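# Close the fridge with carton and three bottles inside

## Task

Get the refrigerator door fully closed, with the carton and all three bottles inside it and every bottle standing upright at the end. The task fails if a glass bottle drops a long way, if the door is slammed (opening or closing), or if the robot tips over or is left leaning. Anything that stays in place only because the robot is holding it does not count.

## Robot and tools

Robot: a Hello Robot Stretch 3 with a single arm. It has a two-wheeled base (0.33 m long, 0.34 m wide) that cannot drive sideways, a lift that moves the arm up and down a mast, and an arm that telescopes out to the robot's RIGHT. The gripper cannot be pushed forward by the arm, so drive the base for that. Turning in place pivots about the point midway between the drive wheels, 0.05 m behind the front edge. With the arm retracted and the wrist folded, a turn sweeps a circle of radius 0.28 m. An unfolded, level gripper reaches outside that circle. Now and then a loose object may get a brief shove from outside.

Frames: the base frame has its origin on the floor between the drive wheels, x forward, y left, z up. hand_pose is reported in this frame, at the point where the closed fingertips meet. The odometry frame is the base frame as it was when the scene started. Heading runs from -3.142 to 3.142 and is positive to the left.

execute_actions takes {"actions": [...]}, and the actions run in order. An empty list only returns the current state and images. Each action is {"robot": ..., "steps": n, "until": ...}. steps runs from 1 to 450 at 30 steps per second, and {"steps": n} on its own just waits. "robot" can hold "base", "joints", "contact_limits", or any mix of them. Everything in it starts together and keeps running after the call returns. Instead of one command it can take a queue: a list of up to 8 commands plus {"pause_s": s} entries (at most 15 s each), run in turn. {"robot": {"stop": true}} brakes everything and clears the queue. If any action is invalid or out of range, the whole call is rejected and nothing in it runs.

Base: holds exactly one key. {"translate_m": d} is an offset in metres, straight ahead from where the base is when that command starts, positive forward, |d| at most 1. {"rotate_rad": d} is an offset turn on the spot, positive counter-clockwise (left), |d| at most 3.2. Top speed is 0.30 m/s and 1.9 rad/s only while the arm is stowed (lift_m below 0.30, arm_m below 0.03, wrist_yaw_rad above 2.54). Otherwise the base is held to 0.10 m/s and 0.63 rad/s.

Joints: a dict of absolute targets by name. Any joint left out keeps its current target. Ranges: lift_m 0 to 1.1 (arm height, metres); arm_m 0 to 0.52 (extension, metres); wrist_yaw_rad -1.345 to 4.42 (0 points along the arm, positive swings toward the front, 3.0 is folded over the base); wrist_pitch_rad -1.57 to 0.451 (0 is level, negative tips the fingertips down); wrist_roll_rad -2.911 to 2.911; gripper_m -0.089 to 0.179 (larger is wider; the real fingertip gap is 0.007 smaller when almost closed and 0.025 smaller when fully open, and it is zero below 0.007); head_pan_rad -3.953 to 1.73 (0 forward, positive left, -1.57 looks along the arm); head_tilt_rad -1.53 to 0.419 (negative looks down). The head moves both head_camera and nav_camera. wrist_camera sits on the gripper.

Gripping: send gripper_m lower than the object's width; lower values squeeze harder, but too much squeeze trips a stall guard that eases off and can let the object slip. To let go, send a value at least 0.02 above the point where the pads made contact. Neither the reading nor "done" tells you whether something is held. Send a new value to squeeze again.

Folding the wrist: fold or unfold only with lift_m between 0.32 and 0.95, wrist_pitch_rad -0.4 and wrist_roll_rad about 0. Once it is folded, the lift may go down to 0.25. When wrist_yaw_rad is below -0.4, keep wrist_pitch_rad at -0.5 or lower.

contact_limits: {"arm_m": e} goes with an arm_m command and sets the motor effort (1 to 100 %) at which the arm stops with contact_stop. Lower values are gentler, but a very low value stops it right away. The limit holds until the next arm_m command.

until: {"robot": {"status": "ended"}} ends once nothing reads "moving" and the queue is not running. Fields can be compared, e.g. {"lift_m": [">", 0.3]} or {"base_status": ["!=", "moving"]}. {"any": {"status": "ended"}} ends as soon as any one motion finishes.

Results: base_status shows progress, e.g. (translate_m +0.12 of +0.30). joint_goals and joint_status are given per joint. A status is one of moving, done, off_target (stopped short and possibly still pushing), contact_stop (that joint is now slack), time_out, stopped, not_commanded or torque_fault (a wrist servo is off for 10 s and its goals are refused). on_its_own reports goals the robot changed by itself, slack or switched-off joints, loads, and base tilt. You also get measured_speeds, motor_effort in % with the peak in brackets, base_tilt in degrees, base_odometry, lidar_m (12 sectors of 30°, starting straight ahead and going counter-clockwise, 0.17 m above the floor, blind to glass), and wrist_depth_mm and head_depth_mm as 7x7 grids. refused:, dropped: and replaced: lines explain queue problems. Each result comes with one image from each camera.

zoom_image: {"camera": "head_camera"|"nav_camera"|"wrist_camera", "region": [x0, y0, x1, y1]} in pixels of the latest image, at most 504x504.

finished_scene: {"scene": n}. Call it only after every motion has ended, because a final stop can cut motions short. The result reports success and gives the next task.

Avoid: tipping. Do not press against rigid objects with the gripper above about 0.45 m, do not push again after a contact_stop, and do not drive while gripping or pushing on something fixed. If the robot catches on something, reverse the last move in small steps, pull the gripper away, and lower lift_m to about 0.2 if it stays tilted. Also avoid swinging the door shut hard, dropping bottles, knocking bottles over, and long forceful pushes with the wrist. Faster completion is better.

Each tool is called as name(argument=value, ...) on one line, values as JSON.

## Session

execute_actions(actions=[])

Scene clock: 0.00 s.
robot.base_odometry: x=+0.000 y=+0.000 heading=+0.000 (m, m, rad; robot's odometry frame)
robot.turned_by_wheels: +0.000 (rad since the last result)
robot.turned_by_imu: +0.000 (rad since the last result)
robot.base_tilt: forward=+1.1 right=+1.0 (deg)
robot.lidar_m: 1.27 2.18 2.99 2.32 1.79 2.65 2.05 1.41 1.42 1.27 1.09 1.08
robot.head_depth_mm: 1215 1201 1195 1180 1172 1157 1148 / 1332 1317 1304 1290 1274 1258 1248 / 1471 1456 1438 1419 1404 1386 1377 / 1638 1618 1605 1584 1557 1540 1531 / 1801 1813 1802 1775 1742 1732 1711 / 1883 2114 2048 2008 2004 1961 1943 / 1886 2470 2440 2372 2343 2295 2216
robot.base_status: not_commanded
robot.joint_positions: lift_m=+0.561 arm_m=+0.003 wrist_yaw_rad=+2.837 wrist_pitch_rad=-0.629 wrist_roll_rad=-0.015 gripper_m=+0.037 head_pan_rad=+0.018 head_tilt_rad=+0.006
robot.joint_goals: lift_m=+0.561 arm_m=+0.003 wrist_yaw_rad=+2.837 wrist_pitch_rad=-0.629 wrist_roll_rad=-0.015 gripper_m=+0.037 head_pan_rad=+0.018 head_tilt_rad=+0.006
robot.joint_status: lift_m=not_commanded arm_m=not_commanded wrist_yaw_rad=not_commanded wrist_pitch_rad=not_commanded wrist_roll_rad=not_commanded gripper_m=not_commanded head_pan_rad=not_commanded head_tilt_rad=not_commanded
robot.measured_speeds: translate_m=+0.000 rotate_rad=+0.000 lift_m=+0.000 arm_m=+0.000 wrist_yaw_rad=+0.000 wrist_pitch_rad=+0.000 wrist_roll_rad=+0.000 head_pan_rad=+0.000 head_tilt_rad=+0.000
robot: refusals=0 queue=idle queue_left=0
robot.motor_effort: left_wheel=+0 right_wheel=+0 lift_m=+38 arm_m=+0 wrist_yaw_rad=+1 wrist_pitch_rad=+5 wrist_roll_rad=+0 gripper_m=+0 head_pan_rad=+0 head_tilt_rad=+3 (%)
robot.hand_pose: x=+0.0367 y=+0.0363 z=+0.5296 quat_wxyz=(+0.318, +0.693, +0.117, +0.637) (m; robot's base frame)
robot.wrist_depth_mm: - - - - - - - / - - - - - - - / - - - - - - - / 947 993 967 951 963 966 949 / 829 - 847 825 833 816 839 / 732 714 - 727 754 726 719 / 656 645 - 678 653 647 647
pictures: head_camera (sideways: a quarter turn clockwise sets it upright), nav_camera (sideways: a quarter turn counterclockwise sets it upright), wrist_camera
Images, in order (width x height): head_camera 896x504, nav_camera 672x504, wrist_camera 644x364.

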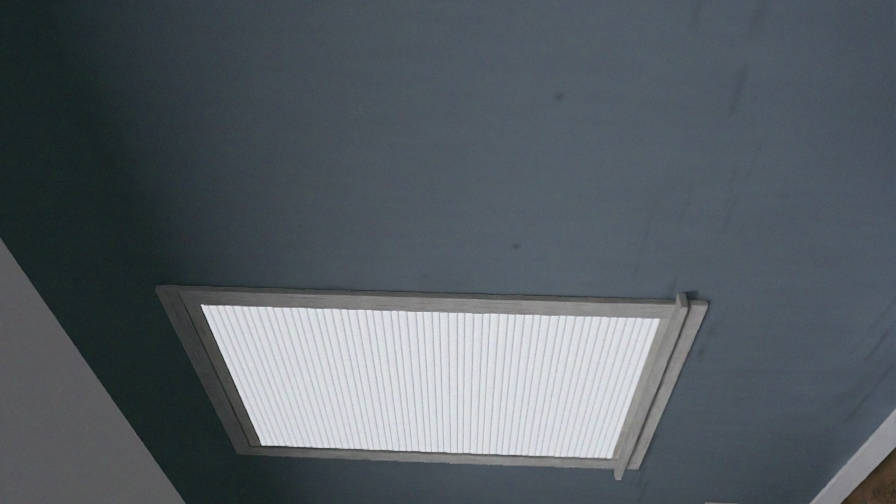

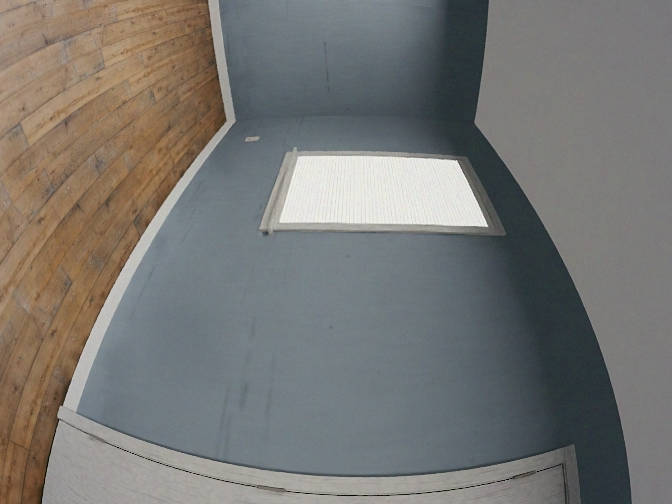

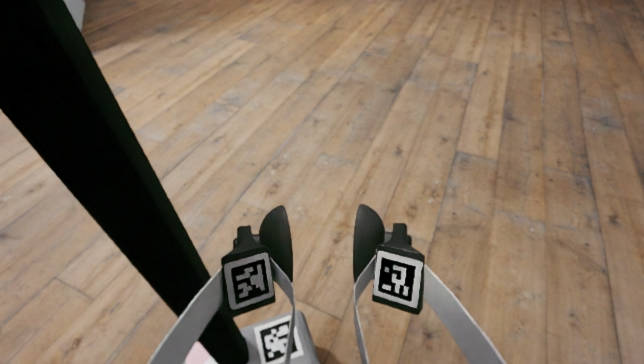

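execute_actions(actions=[{"robot":{"joints":{"head_pan_rad":1.7,"head_tilt_rad":-0.3,"lift_m":0.28,"wrist_yaw_rad":3.0,"wrist_pitch_rad":-0.4}},"steps":450,"until":{"robot":{"status":"ended"}}}])

Scene clock: 3.63 s.
robot.base_odometry: x=+0.000 y=+0.000 heading=+0.000 (m, m, rad; robot's odometry frame)
robot.turned_by_wheels: +0.000 (rad since the last result)
robot.turned_by_imu: +0.001 (rad since the last result)
robot.base_tilt: forward=+1.2 right=+1.0 (deg)
robot.lidar_m: 1.27 2.17 2.98 2.32 1.79 2.65 2.05 1.41 1.42 1.27 1.09 1.08
robot.head_depth_mm: 3231 3346 3450 3599 2993 2123 1633 / 3408 3594 3695 3925 2959 2111 1626 / 3185 3373 3521 3707 2968 2108 1629 / 2951 3089 3286 3412 2948 2114 1632 / 2748 2874 2297 2353 2441 2020 1632 / 1617 2379 2451 2369 2432 2004 1633 / 2385 2443 2544 2641 - - -
robot.base_status: not_commanded
robot.joint_positions: lift_m=+0.280 arm_m=+0.003 wrist_yaw_rad=+2.997 wrist_pitch_rad=-0.420 wrist_roll_rad=-0.015 gripper_m=+0.037 head_pan_rad=+1.693 head_tilt_rad=-0.296
robot.joint_goals: lift_m=+0.280 arm_m=+0.003 wrist_yaw_rad=+3.000 wrist_pitch_rad=-0.400 wrist_roll_rad=-0.015 gripper_m=+0.037 head_pan_rad=+1.700 head_tilt_rad=-0.300
robot.joint_status: lift_m=done arm_m=not_commanded wrist_yaw_rad=done wrist_pitch_rad=done wrist_roll_rad=not_commanded gripper_m=not_commanded head_pan_rad=done head_tilt_rad=done
robot.measured_speeds: translate_m=+0.000 rotate_rad=+0.000 lift_m=+0.000 arm_m=+0.000 wrist_yaw_rad=+0.000 wrist_pitch_rad=+0.000 wrist_roll_rad=+0.000 head_pan_rad=+0.000 head_tilt_rad=+0.000
robot: refusals=0 queue=done queue_left=0
robot.motor_effort: left_wheel=-1(0) right_wheel=+0(1) lift_m=+25(38) arm_m=+0(1) wrist_yaw_rad=+3(4) wrist_pitch_rad=+8(8) wrist_roll_rad=+0(0) gripper_m=+0(0) head_pan_rad=+3(28) head_tilt_rad=-2(33) (%)
robot.hand_pose: x=+0.0111 y=+0.0741 z=+0.2927 quat_wxyz=(+0.197, +0.695, +0.099, +0.685) (m; robot's base frame)
robot.wrist_depth_mm: - - - - - - - / - - - - - - - / - - 988 996 995 959 965 / 768 741 756 746 757 745 736 / 613 606 - 605 612 605 591 / 514 513 - 521 518 501 498 / 451 - - - 433 432 429
pictures: head_camera (sideways: a quarter turn clockwise sets it upright), nav_camera (sideways: a quarter turn counterclockwise sets it upright), wrist_camera
camera_calibration (this result's frames):
head_camera: T_world_to_cam=[[0.0495301, -0.241711, -0.969083, 1.27512], [-0.982105, -0.188307, -0.00322758, 0.0129259], [-0.181705, 0.951901, -0.246713, 0.279086], [0, 0, 0, 1]] pos_world=[0.00024928, 0.0449816, 1.30459]
nav_camera: T_world_to_cam=[[-0.0477972, 0.33787, 0.939978, -1.18361], [0.991155, 0.132685, 0.00270654, 0.0438455], [-0.123807, 0.931793, -0.341223, 0.402133], [0, 0, 0, 1]] pos_world=[-0.0502443, 0.019385, 1.24967]
wrist_camera: T_world_to_cam=[[0.988332, -0.152279, -0.00315983, -0.000148102], [-0.0889271, -0.56007, -0.823659, 0.313305], [0.123656, 0.81433, -0.567077, 0.270734], [0, 0, 0, 1]] pos_world=[-0.00547029, -0.0450167, 0.411582]
Images, in order (width x height): head_camera 896x504, nav_camera 672x504, wrist_camera 644x364.

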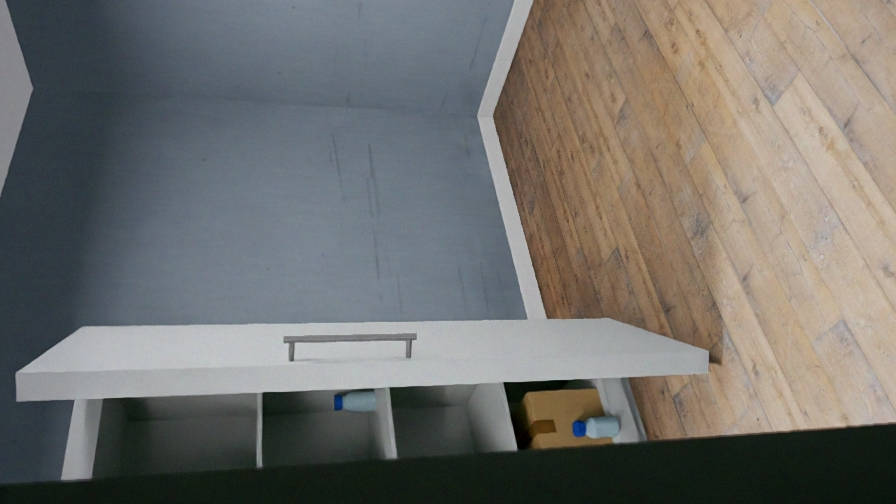

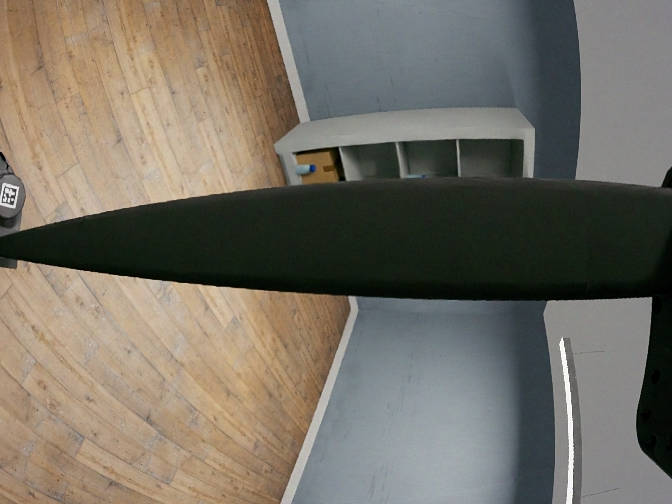

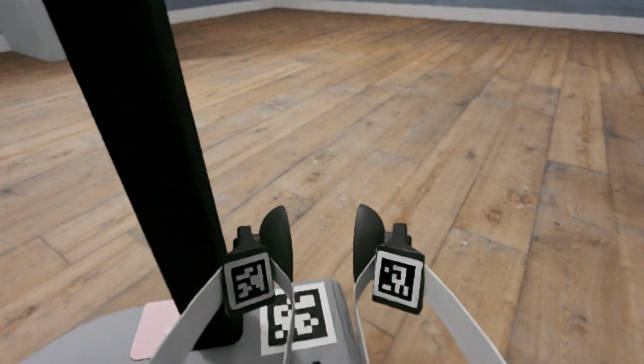

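execute_actions(actions=[{"robot":[{"base":{"rotate_rad":2.5},"joints":{"head_pan_rad":-0.75,"head_tilt_rad":-0.4}},{"base":{"translate_m":0.9}}],"steps":450,"until":{"robot":{"status":"ended"}}}])

Scene clock: 11.37 s.
robot.base_odometry: x=-0.721 y=+0.539 heading=+2.500 (m, m, rad; robot's odometry frame)
robot.turned_by_wheels: +2.500 (rad since the last result)
robot.turned_by_imu: +2.544 (rad since the last result)
robot.base_tilt: forward=+1.2 right=+1.0 (deg)
robot.lidar_m: 1.76 1.91 1.65 1.21 1.77 1.92 1.98 2.17 3.14 3.11 1.17 1.41
robot.head_depth_mm: 1436 1394 1320 1247 1257 1375 1441 / 1563 1638 1721 1810 1925 1795 1484 / 1725 1839 1864 1998 1793 1786 1488 / 1223 1307 1395 1502 1640 1730 1484 / 1343 1448 1555 1685 1855 1824 1482 / 1575 1672 1802 1915 2050 1854 1480 / 1537 1624 1711 1797 1913 1855 1481
robot.base_status: done (translate_m +0.9000 of +0.9000)
robot.joint_positions: lift_m=+0.280 arm_m=+0.003 wrist_yaw_rad=+2.997 wrist_pitch_rad=-0.419 wrist_roll_rad=-0.015 gripper_m=+0.037 head_pan_rad=-0.743 head_tilt_rad=-0.396
robot.joint_goals: lift_m=+0.280 arm_m=+0.003 wrist_yaw_rad=+3.000 wrist_pitch_rad=-0.400 wrist_roll_rad=-0.015 gripper_m=+0.037 head_pan_rad=-0.750 head_tilt_rad=-0.400
robot.joint_status: lift_m=done arm_m=not_commanded wrist_yaw_rad=done wrist_pitch_rad=done wrist_roll_rad=not_commanded gripper_m=not_commanded head_pan_rad=done head_tilt_rad=done
robot.measured_speeds: translate_m=+0.000 rotate_rad=+0.000 lift_m=+0.000 arm_m=+0.000 wrist_yaw_rad=+0.000 wrist_pitch_rad=+0.000 wrist_roll_rad=+0.000 head_pan_rad=+0.000 head_tilt_rad=+0.000
robot: refusals=0 queue=done queue_left=0
robot.motor_effort: left_wheel=-4(14) right_wheel=+2(7) lift_m=+25(25) arm_m=+0(0) wrist_yaw_rad=+2(3) wrist_pitch_rad=+7(8) wrist_roll_rad=-1(0) gripper_m=+0(0) head_pan_rad=-2(27) head_tilt_rad=-3(15) (%)
robot.hand_pose: x=+0.0110 y=+0.0741 z=+0.2928 quat_wxyz=(+0.196, +0.695, +0.099, +0.685) (m; robot's base frame)
robot.wrist_depth_mm: - - - - - - - / - - - - - - - / - - - - 963 987 972 / 771 750 765 765 731 730 735 / 622 616 - 599 616 596 588 / 516 513 - 522 524 502 503 / 450 - - - 435 429 430
pictures: head_camera (sideways: a quarter turn clockwise sets it upright), nav_camera (sideways: a quarter turn counterclockwise sets it upright), wrist_camera
camera_calibration (this result's frames):
head_camera: T_world_to_cam=[[-0.264551, 0.216205, -0.939824, 1.23882], [0.62535, 0.780337, 0.00348543, -0.00561924], [0.734132, -0.586797, -0.341642, 0.397049], [0, 0, 0, 1]] pos_world=[0.039757, -0.0304659, 1.29994]
nav_camera: T_world_to_cam=[[0.323124, -0.288238, 0.901393, -1.13552], [-0.668149, -0.744026, 0.00159557, 0.0554139], [0.6702, -0.60278, -0.432999, 0.516721], [0, 0, 0, 1]] pos_world=[0.0576333, 0.0253973, 1.2472]
wrist_camera: T_world_to_cam=[[0.988433, -0.151628, -0.00316574, -0.0000521409], [-0.0884784, -0.55957, -0.824047, 0.313517], [0.123177, 0.814795, -0.566513, 0.270571], [0, 0, 0, 1]] pos_world=[-0.00553704, -0.0450331, 0.411634]
Images, in order (width x height): head_camera 896x504, nav_camera 672x504, wrist_camera 644x364.

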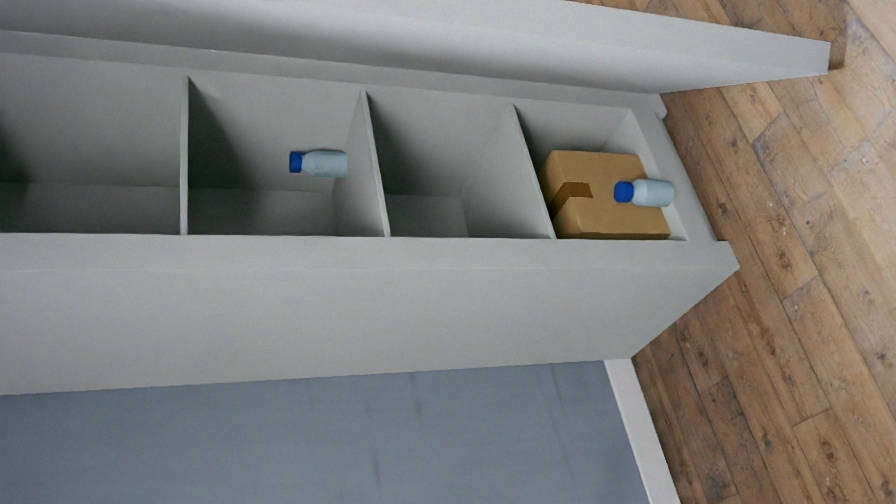

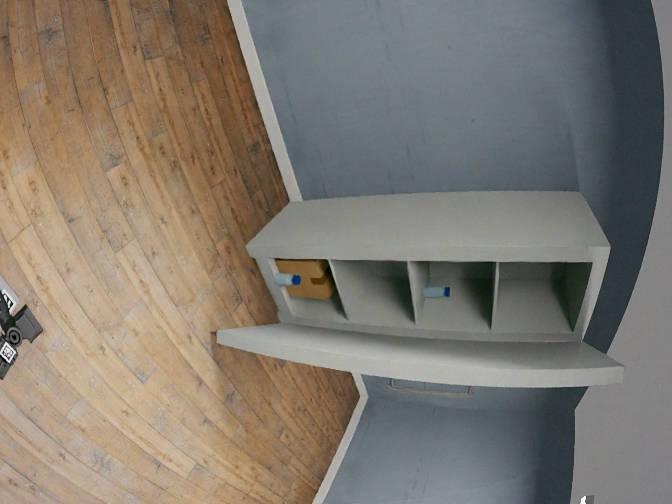

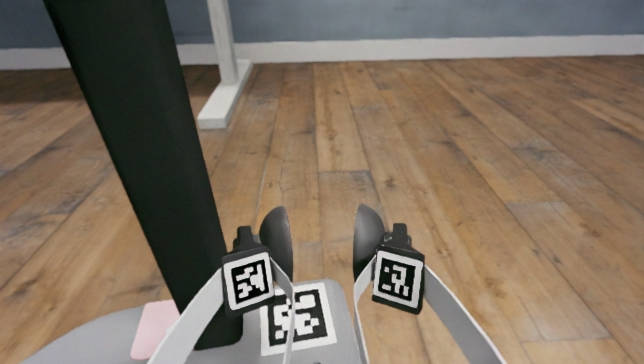

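execute_actions(actions=[{"robot":[{"base":{"rotate_rad":-0.63}},{"base":{"translate_m":1.0}},{"base":{"rotate_rad":0.63},"joints":{"lift_m":0.34,"head_pan_rad":-1.0,"head_tilt_rad":-1.0}},{"joints":{"wrist_yaw_rad":1.0,"gripper_m":0.13}},{"joints":{"lift_m":0.12,"wrist_pitch_rad":-0.1,"arm_m":0.2}}],"steps":450,"until":{"robot":{"status":"ended"}}},{"steps":200,"until":{"robot":{"status":"ended"}}}])

Scene clock: 25.20 s.
robot.base_odometry: x=-1.016 y=+1.494 heading=+2.500 (m, m, rad; robot's odometry frame)
robot.turned_by_wheels: +0.000 (rad since the last result)
robot.turned_by_imu: +0.011 (rad since the last result)
robot.base_tilt: forward=+1.2 right=+1.0 (deg)
robot.lidar_m: 0.88 0.96 1.47 2.11 2.30 2.88 2.86 3.11 0.47 0.52 0.41 0.43
robot.head_depth_mm: 742 888 1053 1204 1298 1249 1105 / 744 958 1064 1339 1370 1227 1119 / 748 646 1083 997 1245 1236 1128 / 417 488 585 735 976 1220 1116 / 369 431 524 682 1027 1244 1119 / 379 467 606 867 1344 1242 1121 / 430 547 749 1184 1392 1247 1128
robot.base_status: done (rotate_rad +0.6299 of +0.6300)
robot.joint_positions: lift_m=+0.120 arm_m=+0.200 wrist_yaw_rad=+1.002 wrist_pitch_rad=-0.122 wrist_roll_rad=-0.015 gripper_m=+0.130 head_pan_rad=-0.993 head_tilt_rad=-0.988
robot.joint_goals: lift_m=+0.120 arm_m=+0.200 wrist_yaw_rad=+1.000 wrist_pitch_rad=-0.100 wrist_roll_rad=-0.015 gripper_m=+0.130 head_pan_rad=-1.000 head_tilt_rad=-1.000
robot.joint_status: lift_m=done arm_m=done wrist_yaw_rad=done wrist_pitch_rad=done wrist_roll_rad=not_commanded gripper_m=done head_pan_rad=done head_tilt_rad=done
robot.measured_speeds: translate_m=+0.000 rotate_rad=+0.000 lift_m=+0.000 arm_m=+0.000 wrist_yaw_rad=+0.000 wrist_pitch_rad=+0.000 wrist_roll_rad=+0.000 head_pan_rad=+0.000 head_tilt_rad=+0.000
robot: refusals=0 queue=done queue_left=0
robot.motor_effort: left_wheel=-3(16) right_wheel=+2(6) lift_m=+25(54) arm_m=+4(6) wrist_yaw_rad=-1(5) wrist_pitch_rad=+8(10) wrist_roll_rad=+0(0) gripper_m=+0(81) head_pan_rad=-2(17) head_tilt_rad=-8(49) (%)
robot.hand_pose: x=+0.1904 y=-0.4802 z=+0.2041 quat_wxyz=(+0.645, +0.375, -0.593, +0.304) (m; robot's base frame)
robot.wrist_depth_mm: 223 387 220 249 284 408 339 / 204 417 231 261 299 417 350 / 186 434 239 213 315 423 365 / 172 386 248 217 333 439 373 / 172 314 261 224 330 383 381 / 178 - 261 237 302 - 372 / - 212 236 271 350 379 366
pictures: head_camera (sideways: a quarter turn clockwise sets it upright), nav_camera (sideways: a quarter turn counterclockwise sets it upright), wrist_camera
camera_calibration (this result's frames):
head_camera: T_world_to_cam=[[-0.457614, 0.665631, -0.589512, 0.78332], [0.806279, 0.59015, 0.0404694, -0.0548546], [0.374838, -0.456791, -0.806746, 1.0043], [0, 0, 0, 1]] pos_world=[0.0262375, -0.0302749, 1.27421]
nav_camera: T_world_to_cam=[[0.476292, -0.718854, 0.506355, -0.621603], [-0.832002, -0.554751, -0.00495529, 0.0649406], [0.284463, -0.418928, -0.862311, 1.07748], [0, 0, 0, 1]] pos_world=[0.0435929, 0.0405694, 1.24419]
wrist_camera: T_world_to_cam=[[-0.544289, -0.83888, -0.00535902, -0.299508], [-0.24921, 0.167788, -0.953804, 0.352403], [0.801026, -0.51781, -0.300383, -0.173438], [0, 0, 0, 1]] pos_world=[0.0637316, -0.400188, 0.28242]
Images, in order (width x height): head_camera 896x504, nav_camera 672x504, wrist_camera 644x364.

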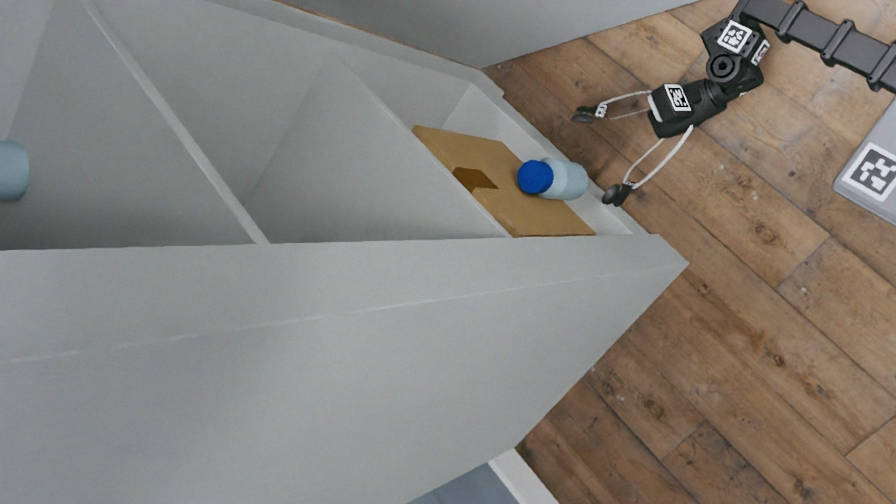

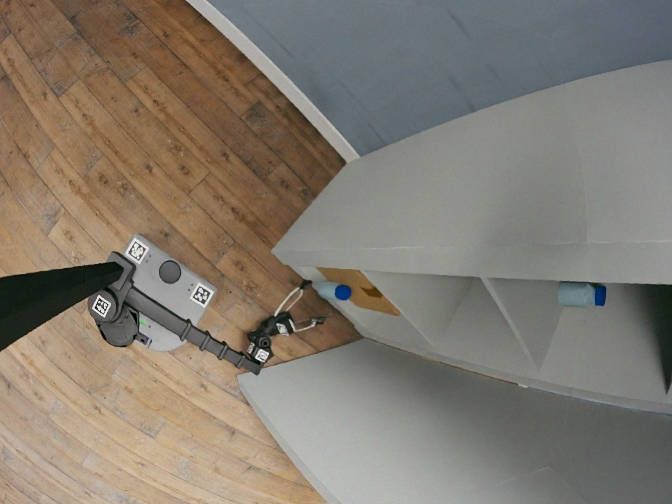

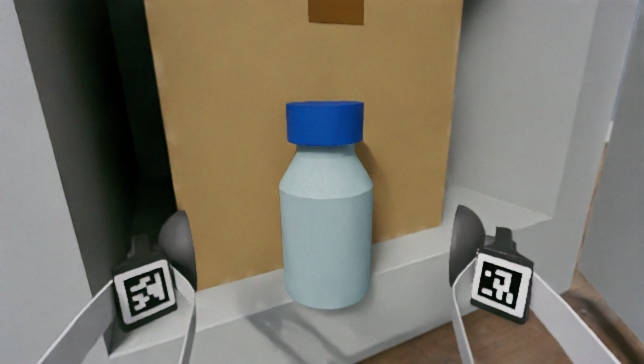

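execute_actions(actions=[{"robot":[{"joints":{"lift_m":0.095}},{"base":{"translate_m":0.07},"joints":{"arm_m":0.245}},{"joints":{"gripper_m":0.03}},{"joints":{"lift_m":0.115}},{"base":{"translate_m":-0.08}},{"joints":{"lift_m":0.55,"head_tilt_rad":-0.8}}],"steps":450,"until":{"robot":{"status":"ended"}}}])

Scene clock: 36.80 s.
robot.base_odometry: x=-1.008 y=+1.488 heading=+2.500 (m, m, rad; robot's odometry frame)
robot.turned_by_wheels: +0.000 (rad since the last result)
robot.turned_by_imu: +0.003 (rad since the last result)
robot.base_tilt: forward=+1.3 right=+1.1 (deg)
robot.lidar_m: 0.89 0.97 1.49 2.11 2.31 2.87 2.84 3.12 0.46 0.51 0.42 0.43
robot.head_depth_mm: 736 801 911 1054 1168 1265 1157 / 792 835 976 1084 797 1298 1164 / 821 841 716 1113 1006 1247 1166 / 904 807 627 1037 766 945 1130 / 357 399 453 532 650 897 1151 / 341 399 480 604 815 1256 1170 / 382 457 568 750 1108 1340 1173
robot.base_status: done (translate_m -0.0800 of -0.0800)
robot.joint_positions: lift_m=+0.549 arm_m=+0.245 wrist_yaw_rad=+0.997 wrist_pitch_rad=-0.165 wrist_roll_rad=-0.014 gripper_m=+0.031 head_pan_rad=-0.993 head_tilt_rad=-0.804
robot.joint_goals: lift_m=+0.550 arm_m=+0.245 wrist_yaw_rad=+1.000 wrist_pitch_rad=-0.100 wrist_roll_rad=-0.014 gripper_m=+0.030 head_pan_rad=-1.000 head_tilt_rad=-0.800
robot.joint_status: lift_m=done arm_m=done wrist_yaw_rad=done wrist_pitch_rad=done wrist_roll_rad=not_commanded gripper_m=done head_pan_rad=done head_tilt_rad=done
robot.measured_speeds: translate_m=+0.000 rotate_rad=+0.000 lift_m=+0.000 arm_m=+0.000 wrist_yaw_rad=+0.000 wrist_pitch_rad=+0.000 wrist_roll_rad=+0.000 head_pan_rad=+0.000 head_tilt_rad=+0.000
robot: refusals=0 queue=done queue_left=0
robot.motor_effort: left_wheel=-3(22) right_wheel=+2(23) lift_m=+55(55) arm_m=+4(6) wrist_yaw_rad=+2(26) wrist_pitch_rad=+25(26) wrist_roll_rad=+0(2) gripper_m=-15(88) head_pan_rad=-2(2) head_tilt_rad=+2(27) (%)
robot.hand_pose: x=+0.1875 y=-0.5248 z=+0.6222 quat_wxyz=(+0.651, +0.386, -0.586, +0.288) (m; robot's base frame)
robot.wrist_depth_mm: 415 519 590 634 478 354 313 / 374 543 594 119 475 364 325 / 340 571 631 130 511 376 324 / 311 575 571 127 480 386 312 / 285 431 381 128 145 404 311 / 265 330 - 134 151 426 303 / 244 264 272 142 517 458 298
pictures: head_camera (sideways: a quarter turn clockwise sets it upright), nav_camera (sideways: a quarter turn counterclockwise sets it upright), wrist_camera
camera_calibration (this result's frames):
head_camera: T_world_to_cam=[[-0.391138, 0.563963, -0.727295, 0.96245], [0.802862, 0.595413, 0.0299203, -0.0411084], [0.449915, -0.572215, -0.685673, 0.846396], [0, 0, 0, 1]] pos_world=[0.0286489, -0.0339893, 1.28157]
nav_camera: T_world_to_cam=[[0.417606, -0.62916, 0.655564, -0.815638], [-0.831722, -0.555183, -0.00300064, 0.0623951], [0.365846, -0.543994, -0.755134, 0.937642], [0, 0, 0, 1]] pos_world=[0.0494777, 0.031546, 1.24294]
wrist_camera: T_world_to_cam=[[-0.548614, -0.836053, -0.00619104, -0.333448], [-0.282353, 0.192238, -0.939852, 0.768397], [0.786956, -0.513867, -0.341527, -0.0383415], [0, 0, 0, 1]] pos_world=[0.0641985, -0.446198, 0.70702]
Images, in order (width x height): head_camera 896x504, nav_camera 672x504, wrist_camera 644x364.

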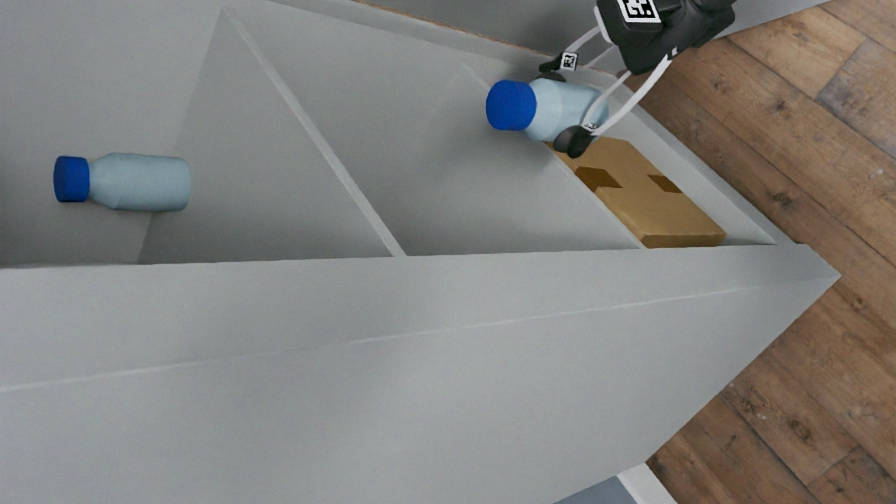

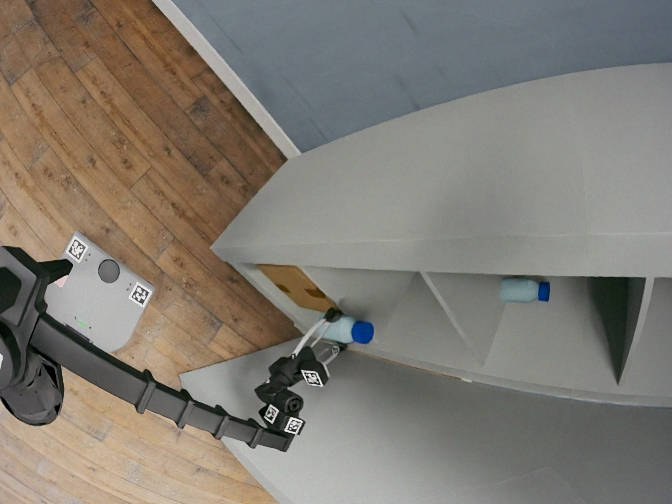

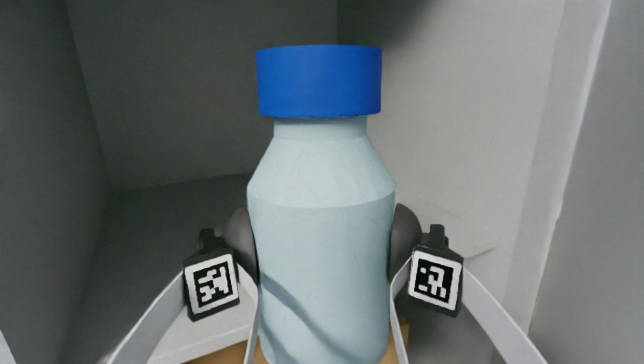

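execute_actions(actions=[{"robot":[{"base":{"translate_m":0.16},"joints":{"wrist_pitch_rad":-0.06}},{"joints":{"lift_m":0.485}}],"steps":450,"until":{"robot":{"status":"ended"}}}])

Scene clock: 39.73 s.
robot.base_odometry: x=-1.136 y=+1.584 heading=+2.500 (m, m, rad; robot's odometry frame)
robot.turned_by_wheels: +0.000 (rad since the last result)
robot.turned_by_imu: +0.001 (rad since the last result)
robot.base_tilt: forward=+1.2 right=+1.0 (deg)
robot.lidar_m: 0.73 0.80 1.23 2.09 2.28 3.01 2.99 3.29 0.55 0.55 0.33 0.46
robot.head_depth_mm: - 316 401 1020 953 1250 1160 / - 296 335 405 537 1054 1138 / 290 318 362 421 504 633 921 / 307 350 405 481 590 766 1096 / 338 390 459 560 712 986 1170 / 375 439 530 667 899 1285 1172 / 421 504 626 828 1071 1249 1170
robot.base_status: done (translate_m +0.1600 of +0.1600)
robot.joint_positions: lift_m=+0.549 arm_m=+0.245 wrist_yaw_rad=+0.997 wrist_pitch_rad=-0.129 wrist_roll_rad=-0.014 gripper_m=+0.031 head_pan_rad=-0.993 head_tilt_rad=-0.803
robot.joint_goals: lift_m=+0.550 arm_m=+0.245 wrist_yaw_rad=+1.000 wrist_pitch_rad=-0.060 wrist_roll_rad=-0.014 gripper_m=+0.030 head_pan_rad=-1.000 head_tilt_rad=-0.800
robot.joint_status: lift_m=done arm_m=done wrist_yaw_rad=done wrist_pitch_rad=off_target wrist_roll_rad=not_commanded gripper_m=done head_pan_rad=done head_tilt_rad=done
robot.measured_speeds: translate_m=+0.000 rotate_rad=+0.000 lift_m=+0.000 arm_m=+0.000 wrist_yaw_rad=+0.000 wrist_pitch_rad=+0.000 wrist_roll_rad=+0.000 head_pan_rad=+0.000 head_tilt_rad=+0.000
robot: refusals=0 queue=dropped queue_left=0
robot.motor_effort: left_wheel=-4(4) right_wheel=+2(7) lift_m=+54(55) arm_m=+5(4) wrist_yaw_rad=+2(3) wrist_pitch_rad=+26(29) wrist_roll_rad=-1(1) gripper_m=-14(14) head_pan_rad=-2(2) head_tilt_rad=+2(2) (%)
robot.hand_pose: x=+0.1894 y=-0.5260 z=+0.6312 quat_wxyz=(+0.646, +0.376, -0.593, +0.300) (m; robot's base frame)
robot.wrist_depth_mm: 311 387 433 484 509 380 302 / 286 406 447 120 503 393 305 / 260 421 474 130 539 399 312 / 241 434 481 128 512 412 321 / 237 445 410 128 145 407 326 / 219 350 - 134 151 337 319 / 203 279 265 142 262 272 266
pictures: head_camera (sideways: a quarter turn clockwise sets it upright), nav_camera (sideways: a quarter turn counterclockwise sets it upright), wrist_camera
dropped: robot: command 0 of its queue: wrist_pitch_rad: off_target
camera_calibration (this result's frames):
head_camera: T_world_to_cam=[[-0.391048, 0.563825, -0.72745, 0.962652], [0.802859, 0.595419, 0.0299067, -0.0410906], [0.449999, -0.572344, -0.685509, 0.846183], [0, 0, 0, 1]] pos_world=[0.0286514, -0.0339931, 1.28158]
nav_camera: T_world_to_cam=[[0.417525, -0.629036, 0.655734, -0.815859], [-0.831722, -0.555184, -0.00299816, 0.0623919], [0.365939, -0.544137, -0.754986, 0.937449], [0, 0, 0, 1]] pos_world=[0.0494849, 0.0315348, 1.24293]
wrist_camera: T_world_to_cam=[[-0.548264, -0.836281, -0.00643835, -0.333359], [-0.253881, 0.173769, -0.951498, 0.769823], [0.796838, -0.520037, -0.307587, -0.0638913], [0, 0, 0, 1]] pos_world=[0.063586, -0.445779, 0.710687]
Images, in order (width x height): head_camera 896x504, nav_camera 672x504, wrist_camera 644x364.

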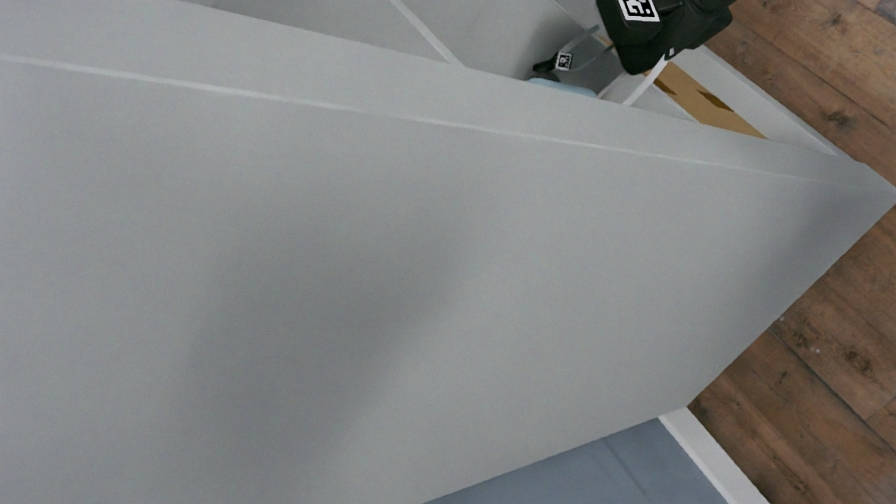

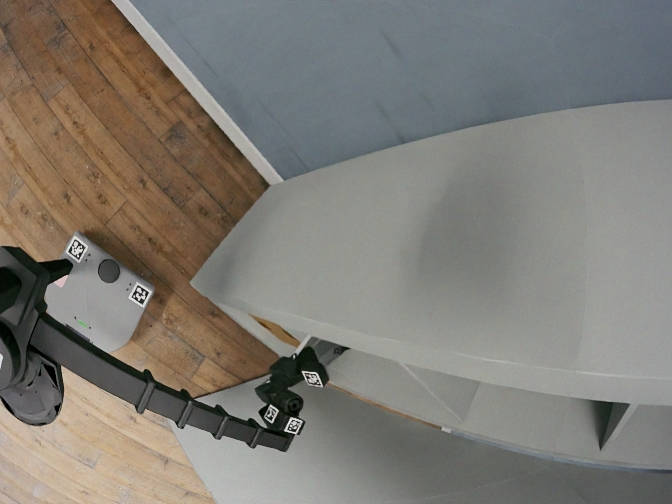

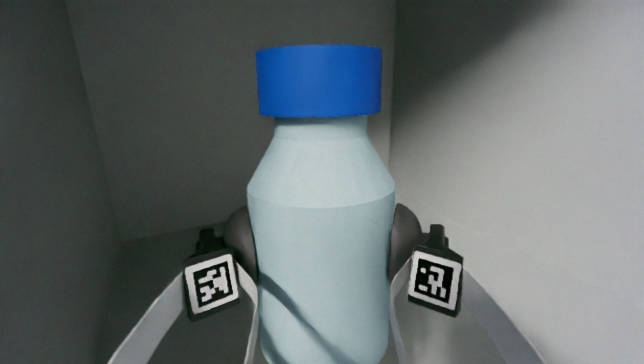

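execute_actions(actions=[{"robot":{"joints":{"lift_m":0.48,"wrist_pitch_rad":-0.085}},"steps":100,"until":{"robot":{"status":"ended"}}}])

Scene clock: 44.43 s.
robot.base_odometry: x=-1.136 y=+1.584 heading=+2.500 (m, m, rad; robot's odometry frame)
robot.turned_by_wheels: +0.000 (rad since the last result)
robot.turned_by_imu: +0.001 (rad since the last result)
robot.base_tilt: forward=+1.2 right=+1.0 (deg)
robot.lidar_m: 0.73 0.80 1.23 2.08 2.28 3.00 2.99 3.29 0.55 0.55 0.33 0.46
robot.head_depth_mm: - 316 400 1024 979 - 1162 / - 296 335 405 533 1044 1140 / 289 318 362 423 504 634 918 / 307 350 405 481 590 767 1099 / 338 390 459 558 713 987 1173 / 375 439 531 667 899 1286 1171 / 422 505 627 827 1070 1248 1170
robot.base_status: done (translate_m +0.1600 of +0.1600)
robot.joint_positions: lift_m=+0.480 arm_m=+0.245 wrist_yaw_rad=+0.997 wrist_pitch_rad=-0.148 wrist_roll_rad=-0.014 gripper_m=+0.031 head_pan_rad=-0.993 head_tilt_rad=-0.803
robot.joint_goals: lift_m=+0.480 arm_m=+0.245 wrist_yaw_rad=+1.000 wrist_pitch_rad=-0.085 wrist_roll_rad=-0.014 gripper_m=+0.030 head_pan_rad=-1.000 head_tilt_rad=-0.800
robot.joint_status: lift_m=done arm_m=done wrist_yaw_rad=done wrist_pitch_rad=off_target wrist_roll_rad=not_commanded gripper_m=done head_pan_rad=done head_tilt_rad=done
robot.measured_speeds: translate_m=+0.000 rotate_rad=+0.000 lift_m=+0.000 arm_m=+0.000 wrist_yaw_rad=+0.000 wrist_pitch_rad=+0.000 wrist_roll_rad=+0.000 head_pan_rad=+0.000 head_tilt_rad=+0.000
robot: refusals=0 queue=dropped queue_left=0
robot.motor_effort: left_wheel=-4(4) right_wheel=+2(2) lift_m=+28(53) arm_m=+4(4) wrist_yaw_rad=+3(3) wrist_pitch_rad=+24(26) wrist_roll_rad=-1(1) gripper_m=-14(14) head_pan_rad=-3(2) head_tilt_rad=+2(2) (%)
robot.hand_pose: x=+0.1885 y=-0.5254 z=+0.5573 quat_wxyz=(+0.649, +0.381, -0.589, +0.294) (m; robot's base frame)
robot.wrist_depth_mm: 316 393 434 475 510 378 299 / 285 405 439 119 506 387 307 / 259 422 475 130 537 400 314 / 238 418 402 127 387 383 320 / 233 297 262 128 145 284 282 / 207 223 - 134 150 217 215 / 178 180 172 142 170 175 193
pictures: head_camera (sideways: a quarter turn clockwise sets it upright), nav_camera (sideways: a quarter turn counterclockwise sets it upright), wrist_camera
camera_calibration (this result's frames):
head_camera: T_world_to_cam=[[-0.391048, 0.563825, -0.72745, 0.962652], [0.802859, 0.595419, 0.0299067, -0.0410906], [0.449999, -0.572344, -0.685509, 0.846183], [0, 0, 0, 1]] pos_world=[0.0286515, -0.0339931, 1.28158]
nav_camera: T_world_to_cam=[[0.417525, -0.629036, 0.655734, -0.815859], [-0.831722, -0.555184, -0.00299816, 0.0623919], [0.365939, -0.544137, -0.754986, 0.937449], [0, 0, 0, 1]] pos_world=[0.0494849, 0.0315348, 1.24293]
wrist_camera: T_world_to_cam=[[-0.548381, -0.836205, -0.0063089, -0.333857], [-0.268969, 0.183523, -0.945502, 0.703787], [0.791791, -0.516799, -0.325554, -0.0728872], [0, 0, 0, 1]] pos_world=[0.0639277, -0.446002, 0.639597]
Images, in order (width x height): head_camera 896x504, nav_camera 672x504, wrist_camera 644x364.

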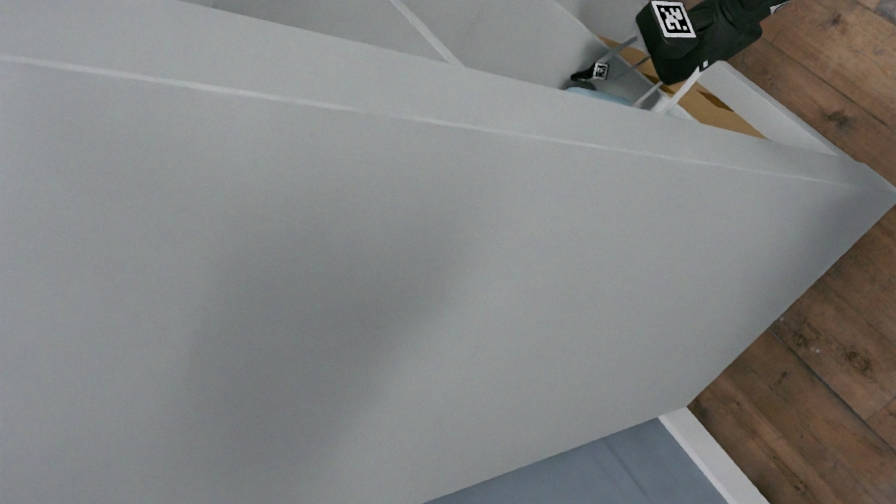

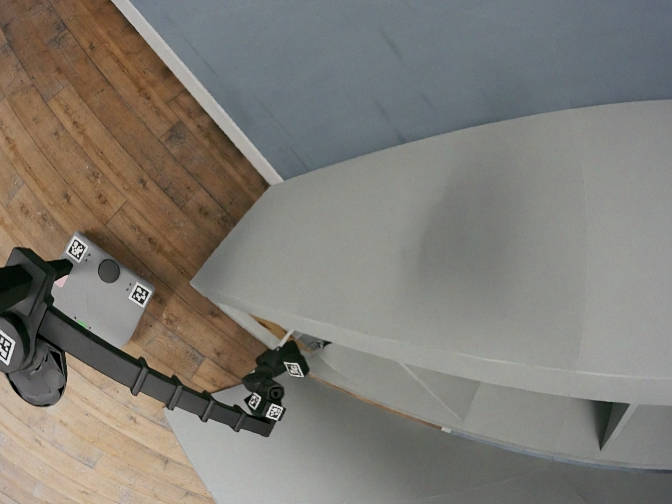

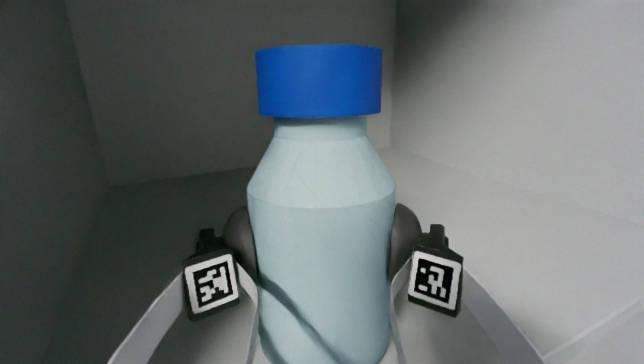

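execute_actions(actions=[{"robot":{"joints":{"lift_m":0.468}},"steps":60,"until":{"robot":{"status":"ended"}}},{"robot":[{"joints":{"gripper_m":0.13}},{"base":{"translate_m":-0.12},"joints":{"arm_m":0.17}},{"base":{"translate_m":-0.43},"joints":{"arm_m":0.0,"lift_m":0.2,"gripper_m":0.0,"head_pan_rad":-0.8,"head_tilt_rad":-0.6}},{"joints":{"wrist_yaw_rad":0.0,"arm_m":0.4}}],"steps":450,"until":{"robot":{"status":"ended"}}}])

Scene clock: 58.67 s.
robot.base_odometry: x=-0.695 y=+1.255 heading=+2.500 (m, m, rad; robot's odometry frame)
robot.turned_by_wheels: +0.000 (rad since the last result)
robot.turned_by_imu: +0.000 (rad since the last result)
robot.base_tilt: forward=+1.2 right=+1.0 (deg)
robot.lidar_m: 1.27 1.39 2.13 2.16 1.86 2.48 2.46 2.70 2.61 2.58 0.46 0.75
robot.head_depth_mm: 614 602 586 570 556 604 704 / 855 928 1005 1006 959 912 869 / 925 1000 1071 1212 1357 1433 1275 / 1037 1104 1123 1349 1245 1354 1276 / 1123 1232 1007 1412 1132 1271 1245 / 1061 1156 1008 1339 968 1070 1223 / 979 668 718 794 972 1403 1280
robot.base_status: done (translate_m -0.4300 of -0.4300)
robot.joint_positions: lift_m=+0.200 arm_m=+0.400 wrist_yaw_rad=+0.002 wrist_pitch_rad=-0.105 wrist_roll_rad=-0.014 gripper_m=+0.000 head_pan_rad=-0.807 head_tilt_rad=-0.606
robot.joint_goals: lift_m=+0.200 arm_m=+0.400 wrist_yaw_rad=+0.000 wrist_pitch_rad=-0.085 wrist_roll_rad=-0.014 gripper_m=+0.000 head_pan_rad=-0.800 head_tilt_rad=-0.600
robot.joint_status: lift_m=done arm_m=done wrist_yaw_rad=done wrist_pitch_rad=off_target wrist_roll_rad=not_commanded gripper_m=done head_pan_rad=done head_tilt_rad=done
robot.measured_speeds: translate_m=+0.000 rotate_rad=+0.000 lift_m=+0.000 arm_m=+0.000 wrist_yaw_rad=+0.000 wrist_pitch_rad=+0.000 wrist_roll_rad=+0.000 head_pan_rad=+0.000 head_tilt_rad=+0.000
robot: refusals=0 queue=done queue_left=0
robot.motor_effort: left_wheel=-3(10) right_wheel=+2(2) lift_m=+24(29) arm_m=+5(4) wrist_yaw_rad=-1(11) wrist_pitch_rad=+8(24) wrist_roll_rad=+0(0) gripper_m=-2(82) head_pan_rad=+2(16) head_tilt_rad=+4(25) (%)
robot.hand_pose: x=-0.0210 y=-0.7970 z=+0.2884 quat_wxyz=(+0.711, +0.038, -0.701, -0.036) (m; robot's base frame)
robot.wrist_depth_mm: - - - - - - - / - - - - - - - / - - - - - - - / - - - - - - - / 900 872 878 - 841 848 817 / 651 663 647 - 643 615 617 / 509 510 504 501 503 494 487
pictures: head_camera (sideways: a quarter turn clockwise sets it upright), nav_camera (sideways: a quarter turn counterclockwise sets it upright), wrist_camera
camera_calibration (this result's frames):
head_camera: T_world_to_cam=[[-0.380667, 0.368915, -0.847936, 1.11965], [0.675499, 0.737154, 0.0174624, -0.0241187], [0.631501, -0.566132, -0.529812, 0.642531], [0, 0, 0, 1]] pos_world=[0.0367467, -0.0315188, 1.29023]
nav_camera: T_world_to_cam=[[0.427566, -0.437292, 0.791178, -0.99244], [-0.7143, -0.699839, -0.000787992, 0.0587987], [0.554042, -0.564802, -0.611586, 0.749787], [0, 0, 0, 1]] pos_world=[0.0509209, 0.0306438, 1.2438]
wrist_camera: T_world_to_cam=[[-0.99997, 0.00463388, -0.00613896, -0.0169015], [0.00720222, 0.283986, -0.958801, 0.532734], [-0.00269959, -0.958817, -0.284011, -0.515915], [0, 0, 0, 1]] pos_world=[-0.0221307, -0.645879, 0.364156]
Images, in order (width x height): head_camera 896x504, nav_camera 672x504, wrist_camera 644x364.

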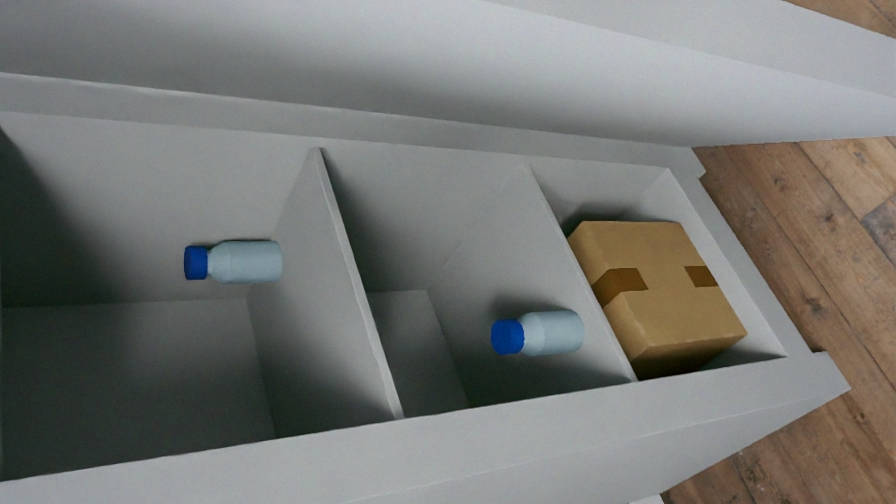

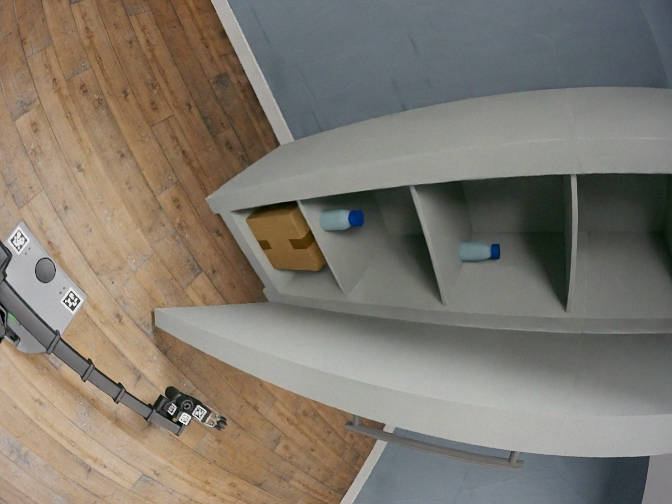

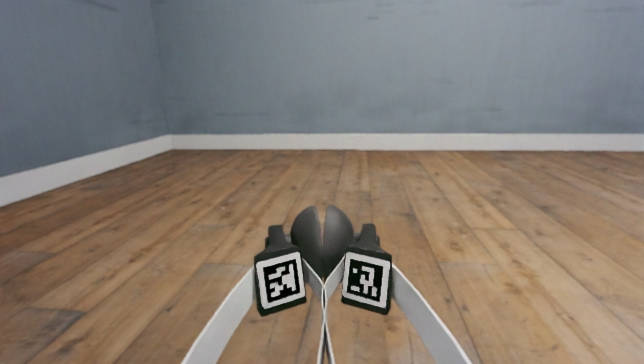

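execute_actions(actions=[{"robot":[{"base":{"translate_m":0.42},"joints":{"head_pan_rad":-1.3,"head_tilt_rad":-1.1}},{"joints":{"arm_m":0.18,"wrist_yaw_rad":-0.2}},{"base":{"translate_m":0.13}}],"steps":450,"until":{"robot":{"status":"ended"}}}])

Scene clock: 69.50 s.
robot.base_odometry: x=-1.136 y=+1.584 heading=+2.500 (m, m, rad; robot's odometry frame)
robot.turned_by_wheels: +0.000 (rad since the last result)
robot.turned_by_imu: +0.005 (rad since the last result)
robot.base_tilt: forward=+1.2 right=+1.0 (deg)
robot.lidar_m: 0.73 0.80 1.22 2.09 2.27 2.99 3.00 3.28 2.69 0.30 0.30 0.46
robot.head_depth_mm: 468 356 1591 1450 1311 1201 1113 / 347 471 592 1387 1352 1192 - / 289 334 429 597 1086 1203 - / 294 341 427 571 860 1204 1123 / 302 361 462 635 1020 1213 1111 / 314 387 503 718 1245 1213 1114 / 333 416 554 825 1301 1221 1119
robot.base_status: done (translate_m +0.1300 of +0.1300)
robot.joint_positions: lift_m=+0.200 arm_m=+0.180 wrist_yaw_rad=-0.198 wrist_pitch_rad=-0.103 wrist_roll_rad=-0.015 gripper_m=+0.000 head_pan_rad=-1.293 head_tilt_rad=-1.086
robot.joint_goals: lift_m=+0.200 arm_m=+0.180 wrist_yaw_rad=-0.200 wrist_pitch_rad=-0.085 wrist_roll_rad=-0.015 gripper_m=+0.000 head_pan_rad=-1.300 head_tilt_rad=-1.100
robot.joint_status: lift_m=done arm_m=done wrist_yaw_rad=done wrist_pitch_rad=off_target wrist_roll_rad=not_commanded gripper_m=done head_pan_rad=done head_tilt_rad=done
robot.measured_speeds: translate_m=+0.000 rotate_rad=+0.000 lift_m=+0.000 arm_m=+0.000 wrist_yaw_rad=+0.000 wrist_pitch_rad=+0.000 wrist_roll_rad=+0.000 head_pan_rad=+0.000 head_tilt_rad=+0.000
robot: refusals=0 queue=done queue_left=0
robot.motor_effort: left_wheel=-2(27) right_wheel=+2(28) lift_m=+25(25) arm_m=-4(3) wrist_yaw_rad=-1(5) wrist_pitch_rad=+7(8) wrist_roll_rad=+0(0) gripper_m=-2(2) head_pan_rad=-2(24) head_tilt_rad=-8(47) (%)
robot.hand_pose: x=-0.0711 y=-0.5727 z=+0.2887 quat_wxyz=(+0.705, -0.032, -0.701, -0.107) (m; robot's base frame)
robot.wrist_depth_mm: 132 188 - - - - - / 131 186 - - - - - / 129 184 448 - - - - / 128 182 435 - - - - / 128 180 418 997 868 845 840 / 126 177 338 - 645 626 615 / 125 175 473 501 496 495 488
pictures: head_camera (sideways: a quarter turn clockwise sets it upright), nav_camera (sideways: a quarter turn counterclockwise sets it upright), wrist_camera
camera_calibration (this result's frames):
head_camera: T_world_to_cam=[[-0.255004, 0.823361, -0.507001, 0.674593], [0.945965, 0.321049, 0.0455906, -0.0623683], [0.20031, -0.467979, -0.860739, 1.07555], [0, 0, 0, 1]] pos_world=[0.0155793, -0.032076, 1.27063]
nav_camera: T_world_to_cam=[[0.254777, -0.871583, 0.418846, -0.506266], [-0.959043, -0.283197, -0.00593974, 0.0669965], [0.123793, -0.400179, -0.908038, 1.13787], [0, 0, 0, 1]] pos_world=[0.0523763, 0.0330734, 1.24568]
wrist_camera: T_world_to_cam=[[-0.979147, 0.203077, -0.00555364, 0.0468801], [0.0626221, 0.275705, -0.9592, 0.469034], [-0.19326, -0.939546, -0.282673, -0.303754], [0, 0, 0, 1]] pos_world=[-0.0421729, -0.424226, 0.364295]
Images, in order (width x height): head_camera 896x504, nav_camera 672x504, wrist_camera 644x364.

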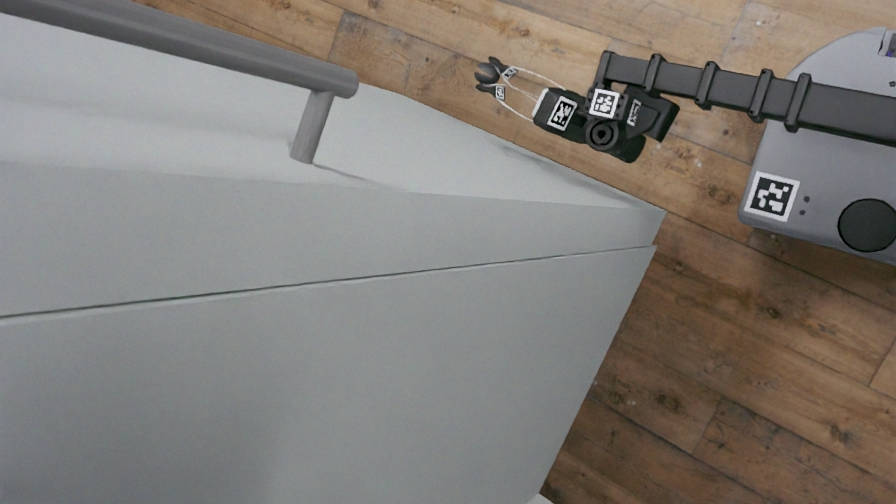

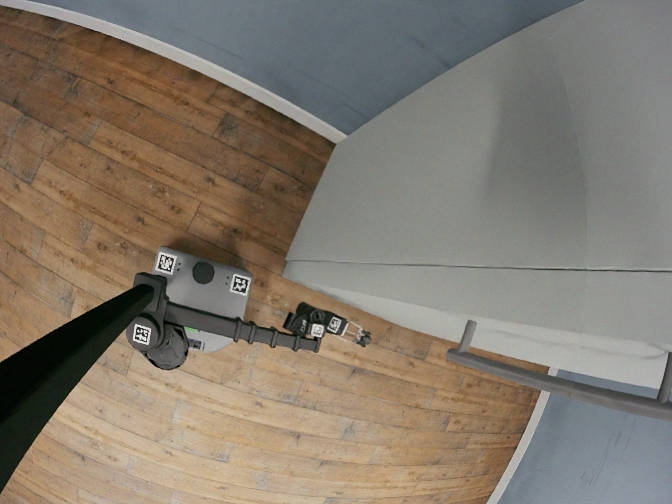

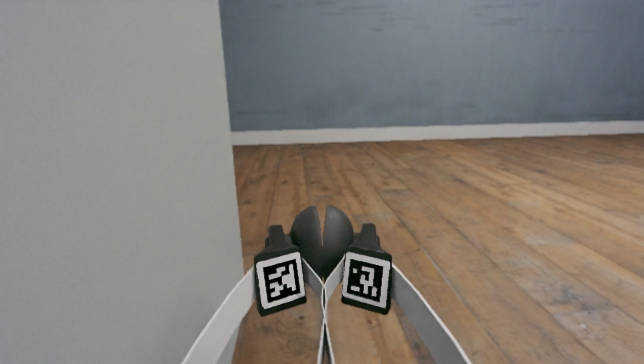

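Closed.

finished_scene(scene=1)

The scene is finished: the task was done.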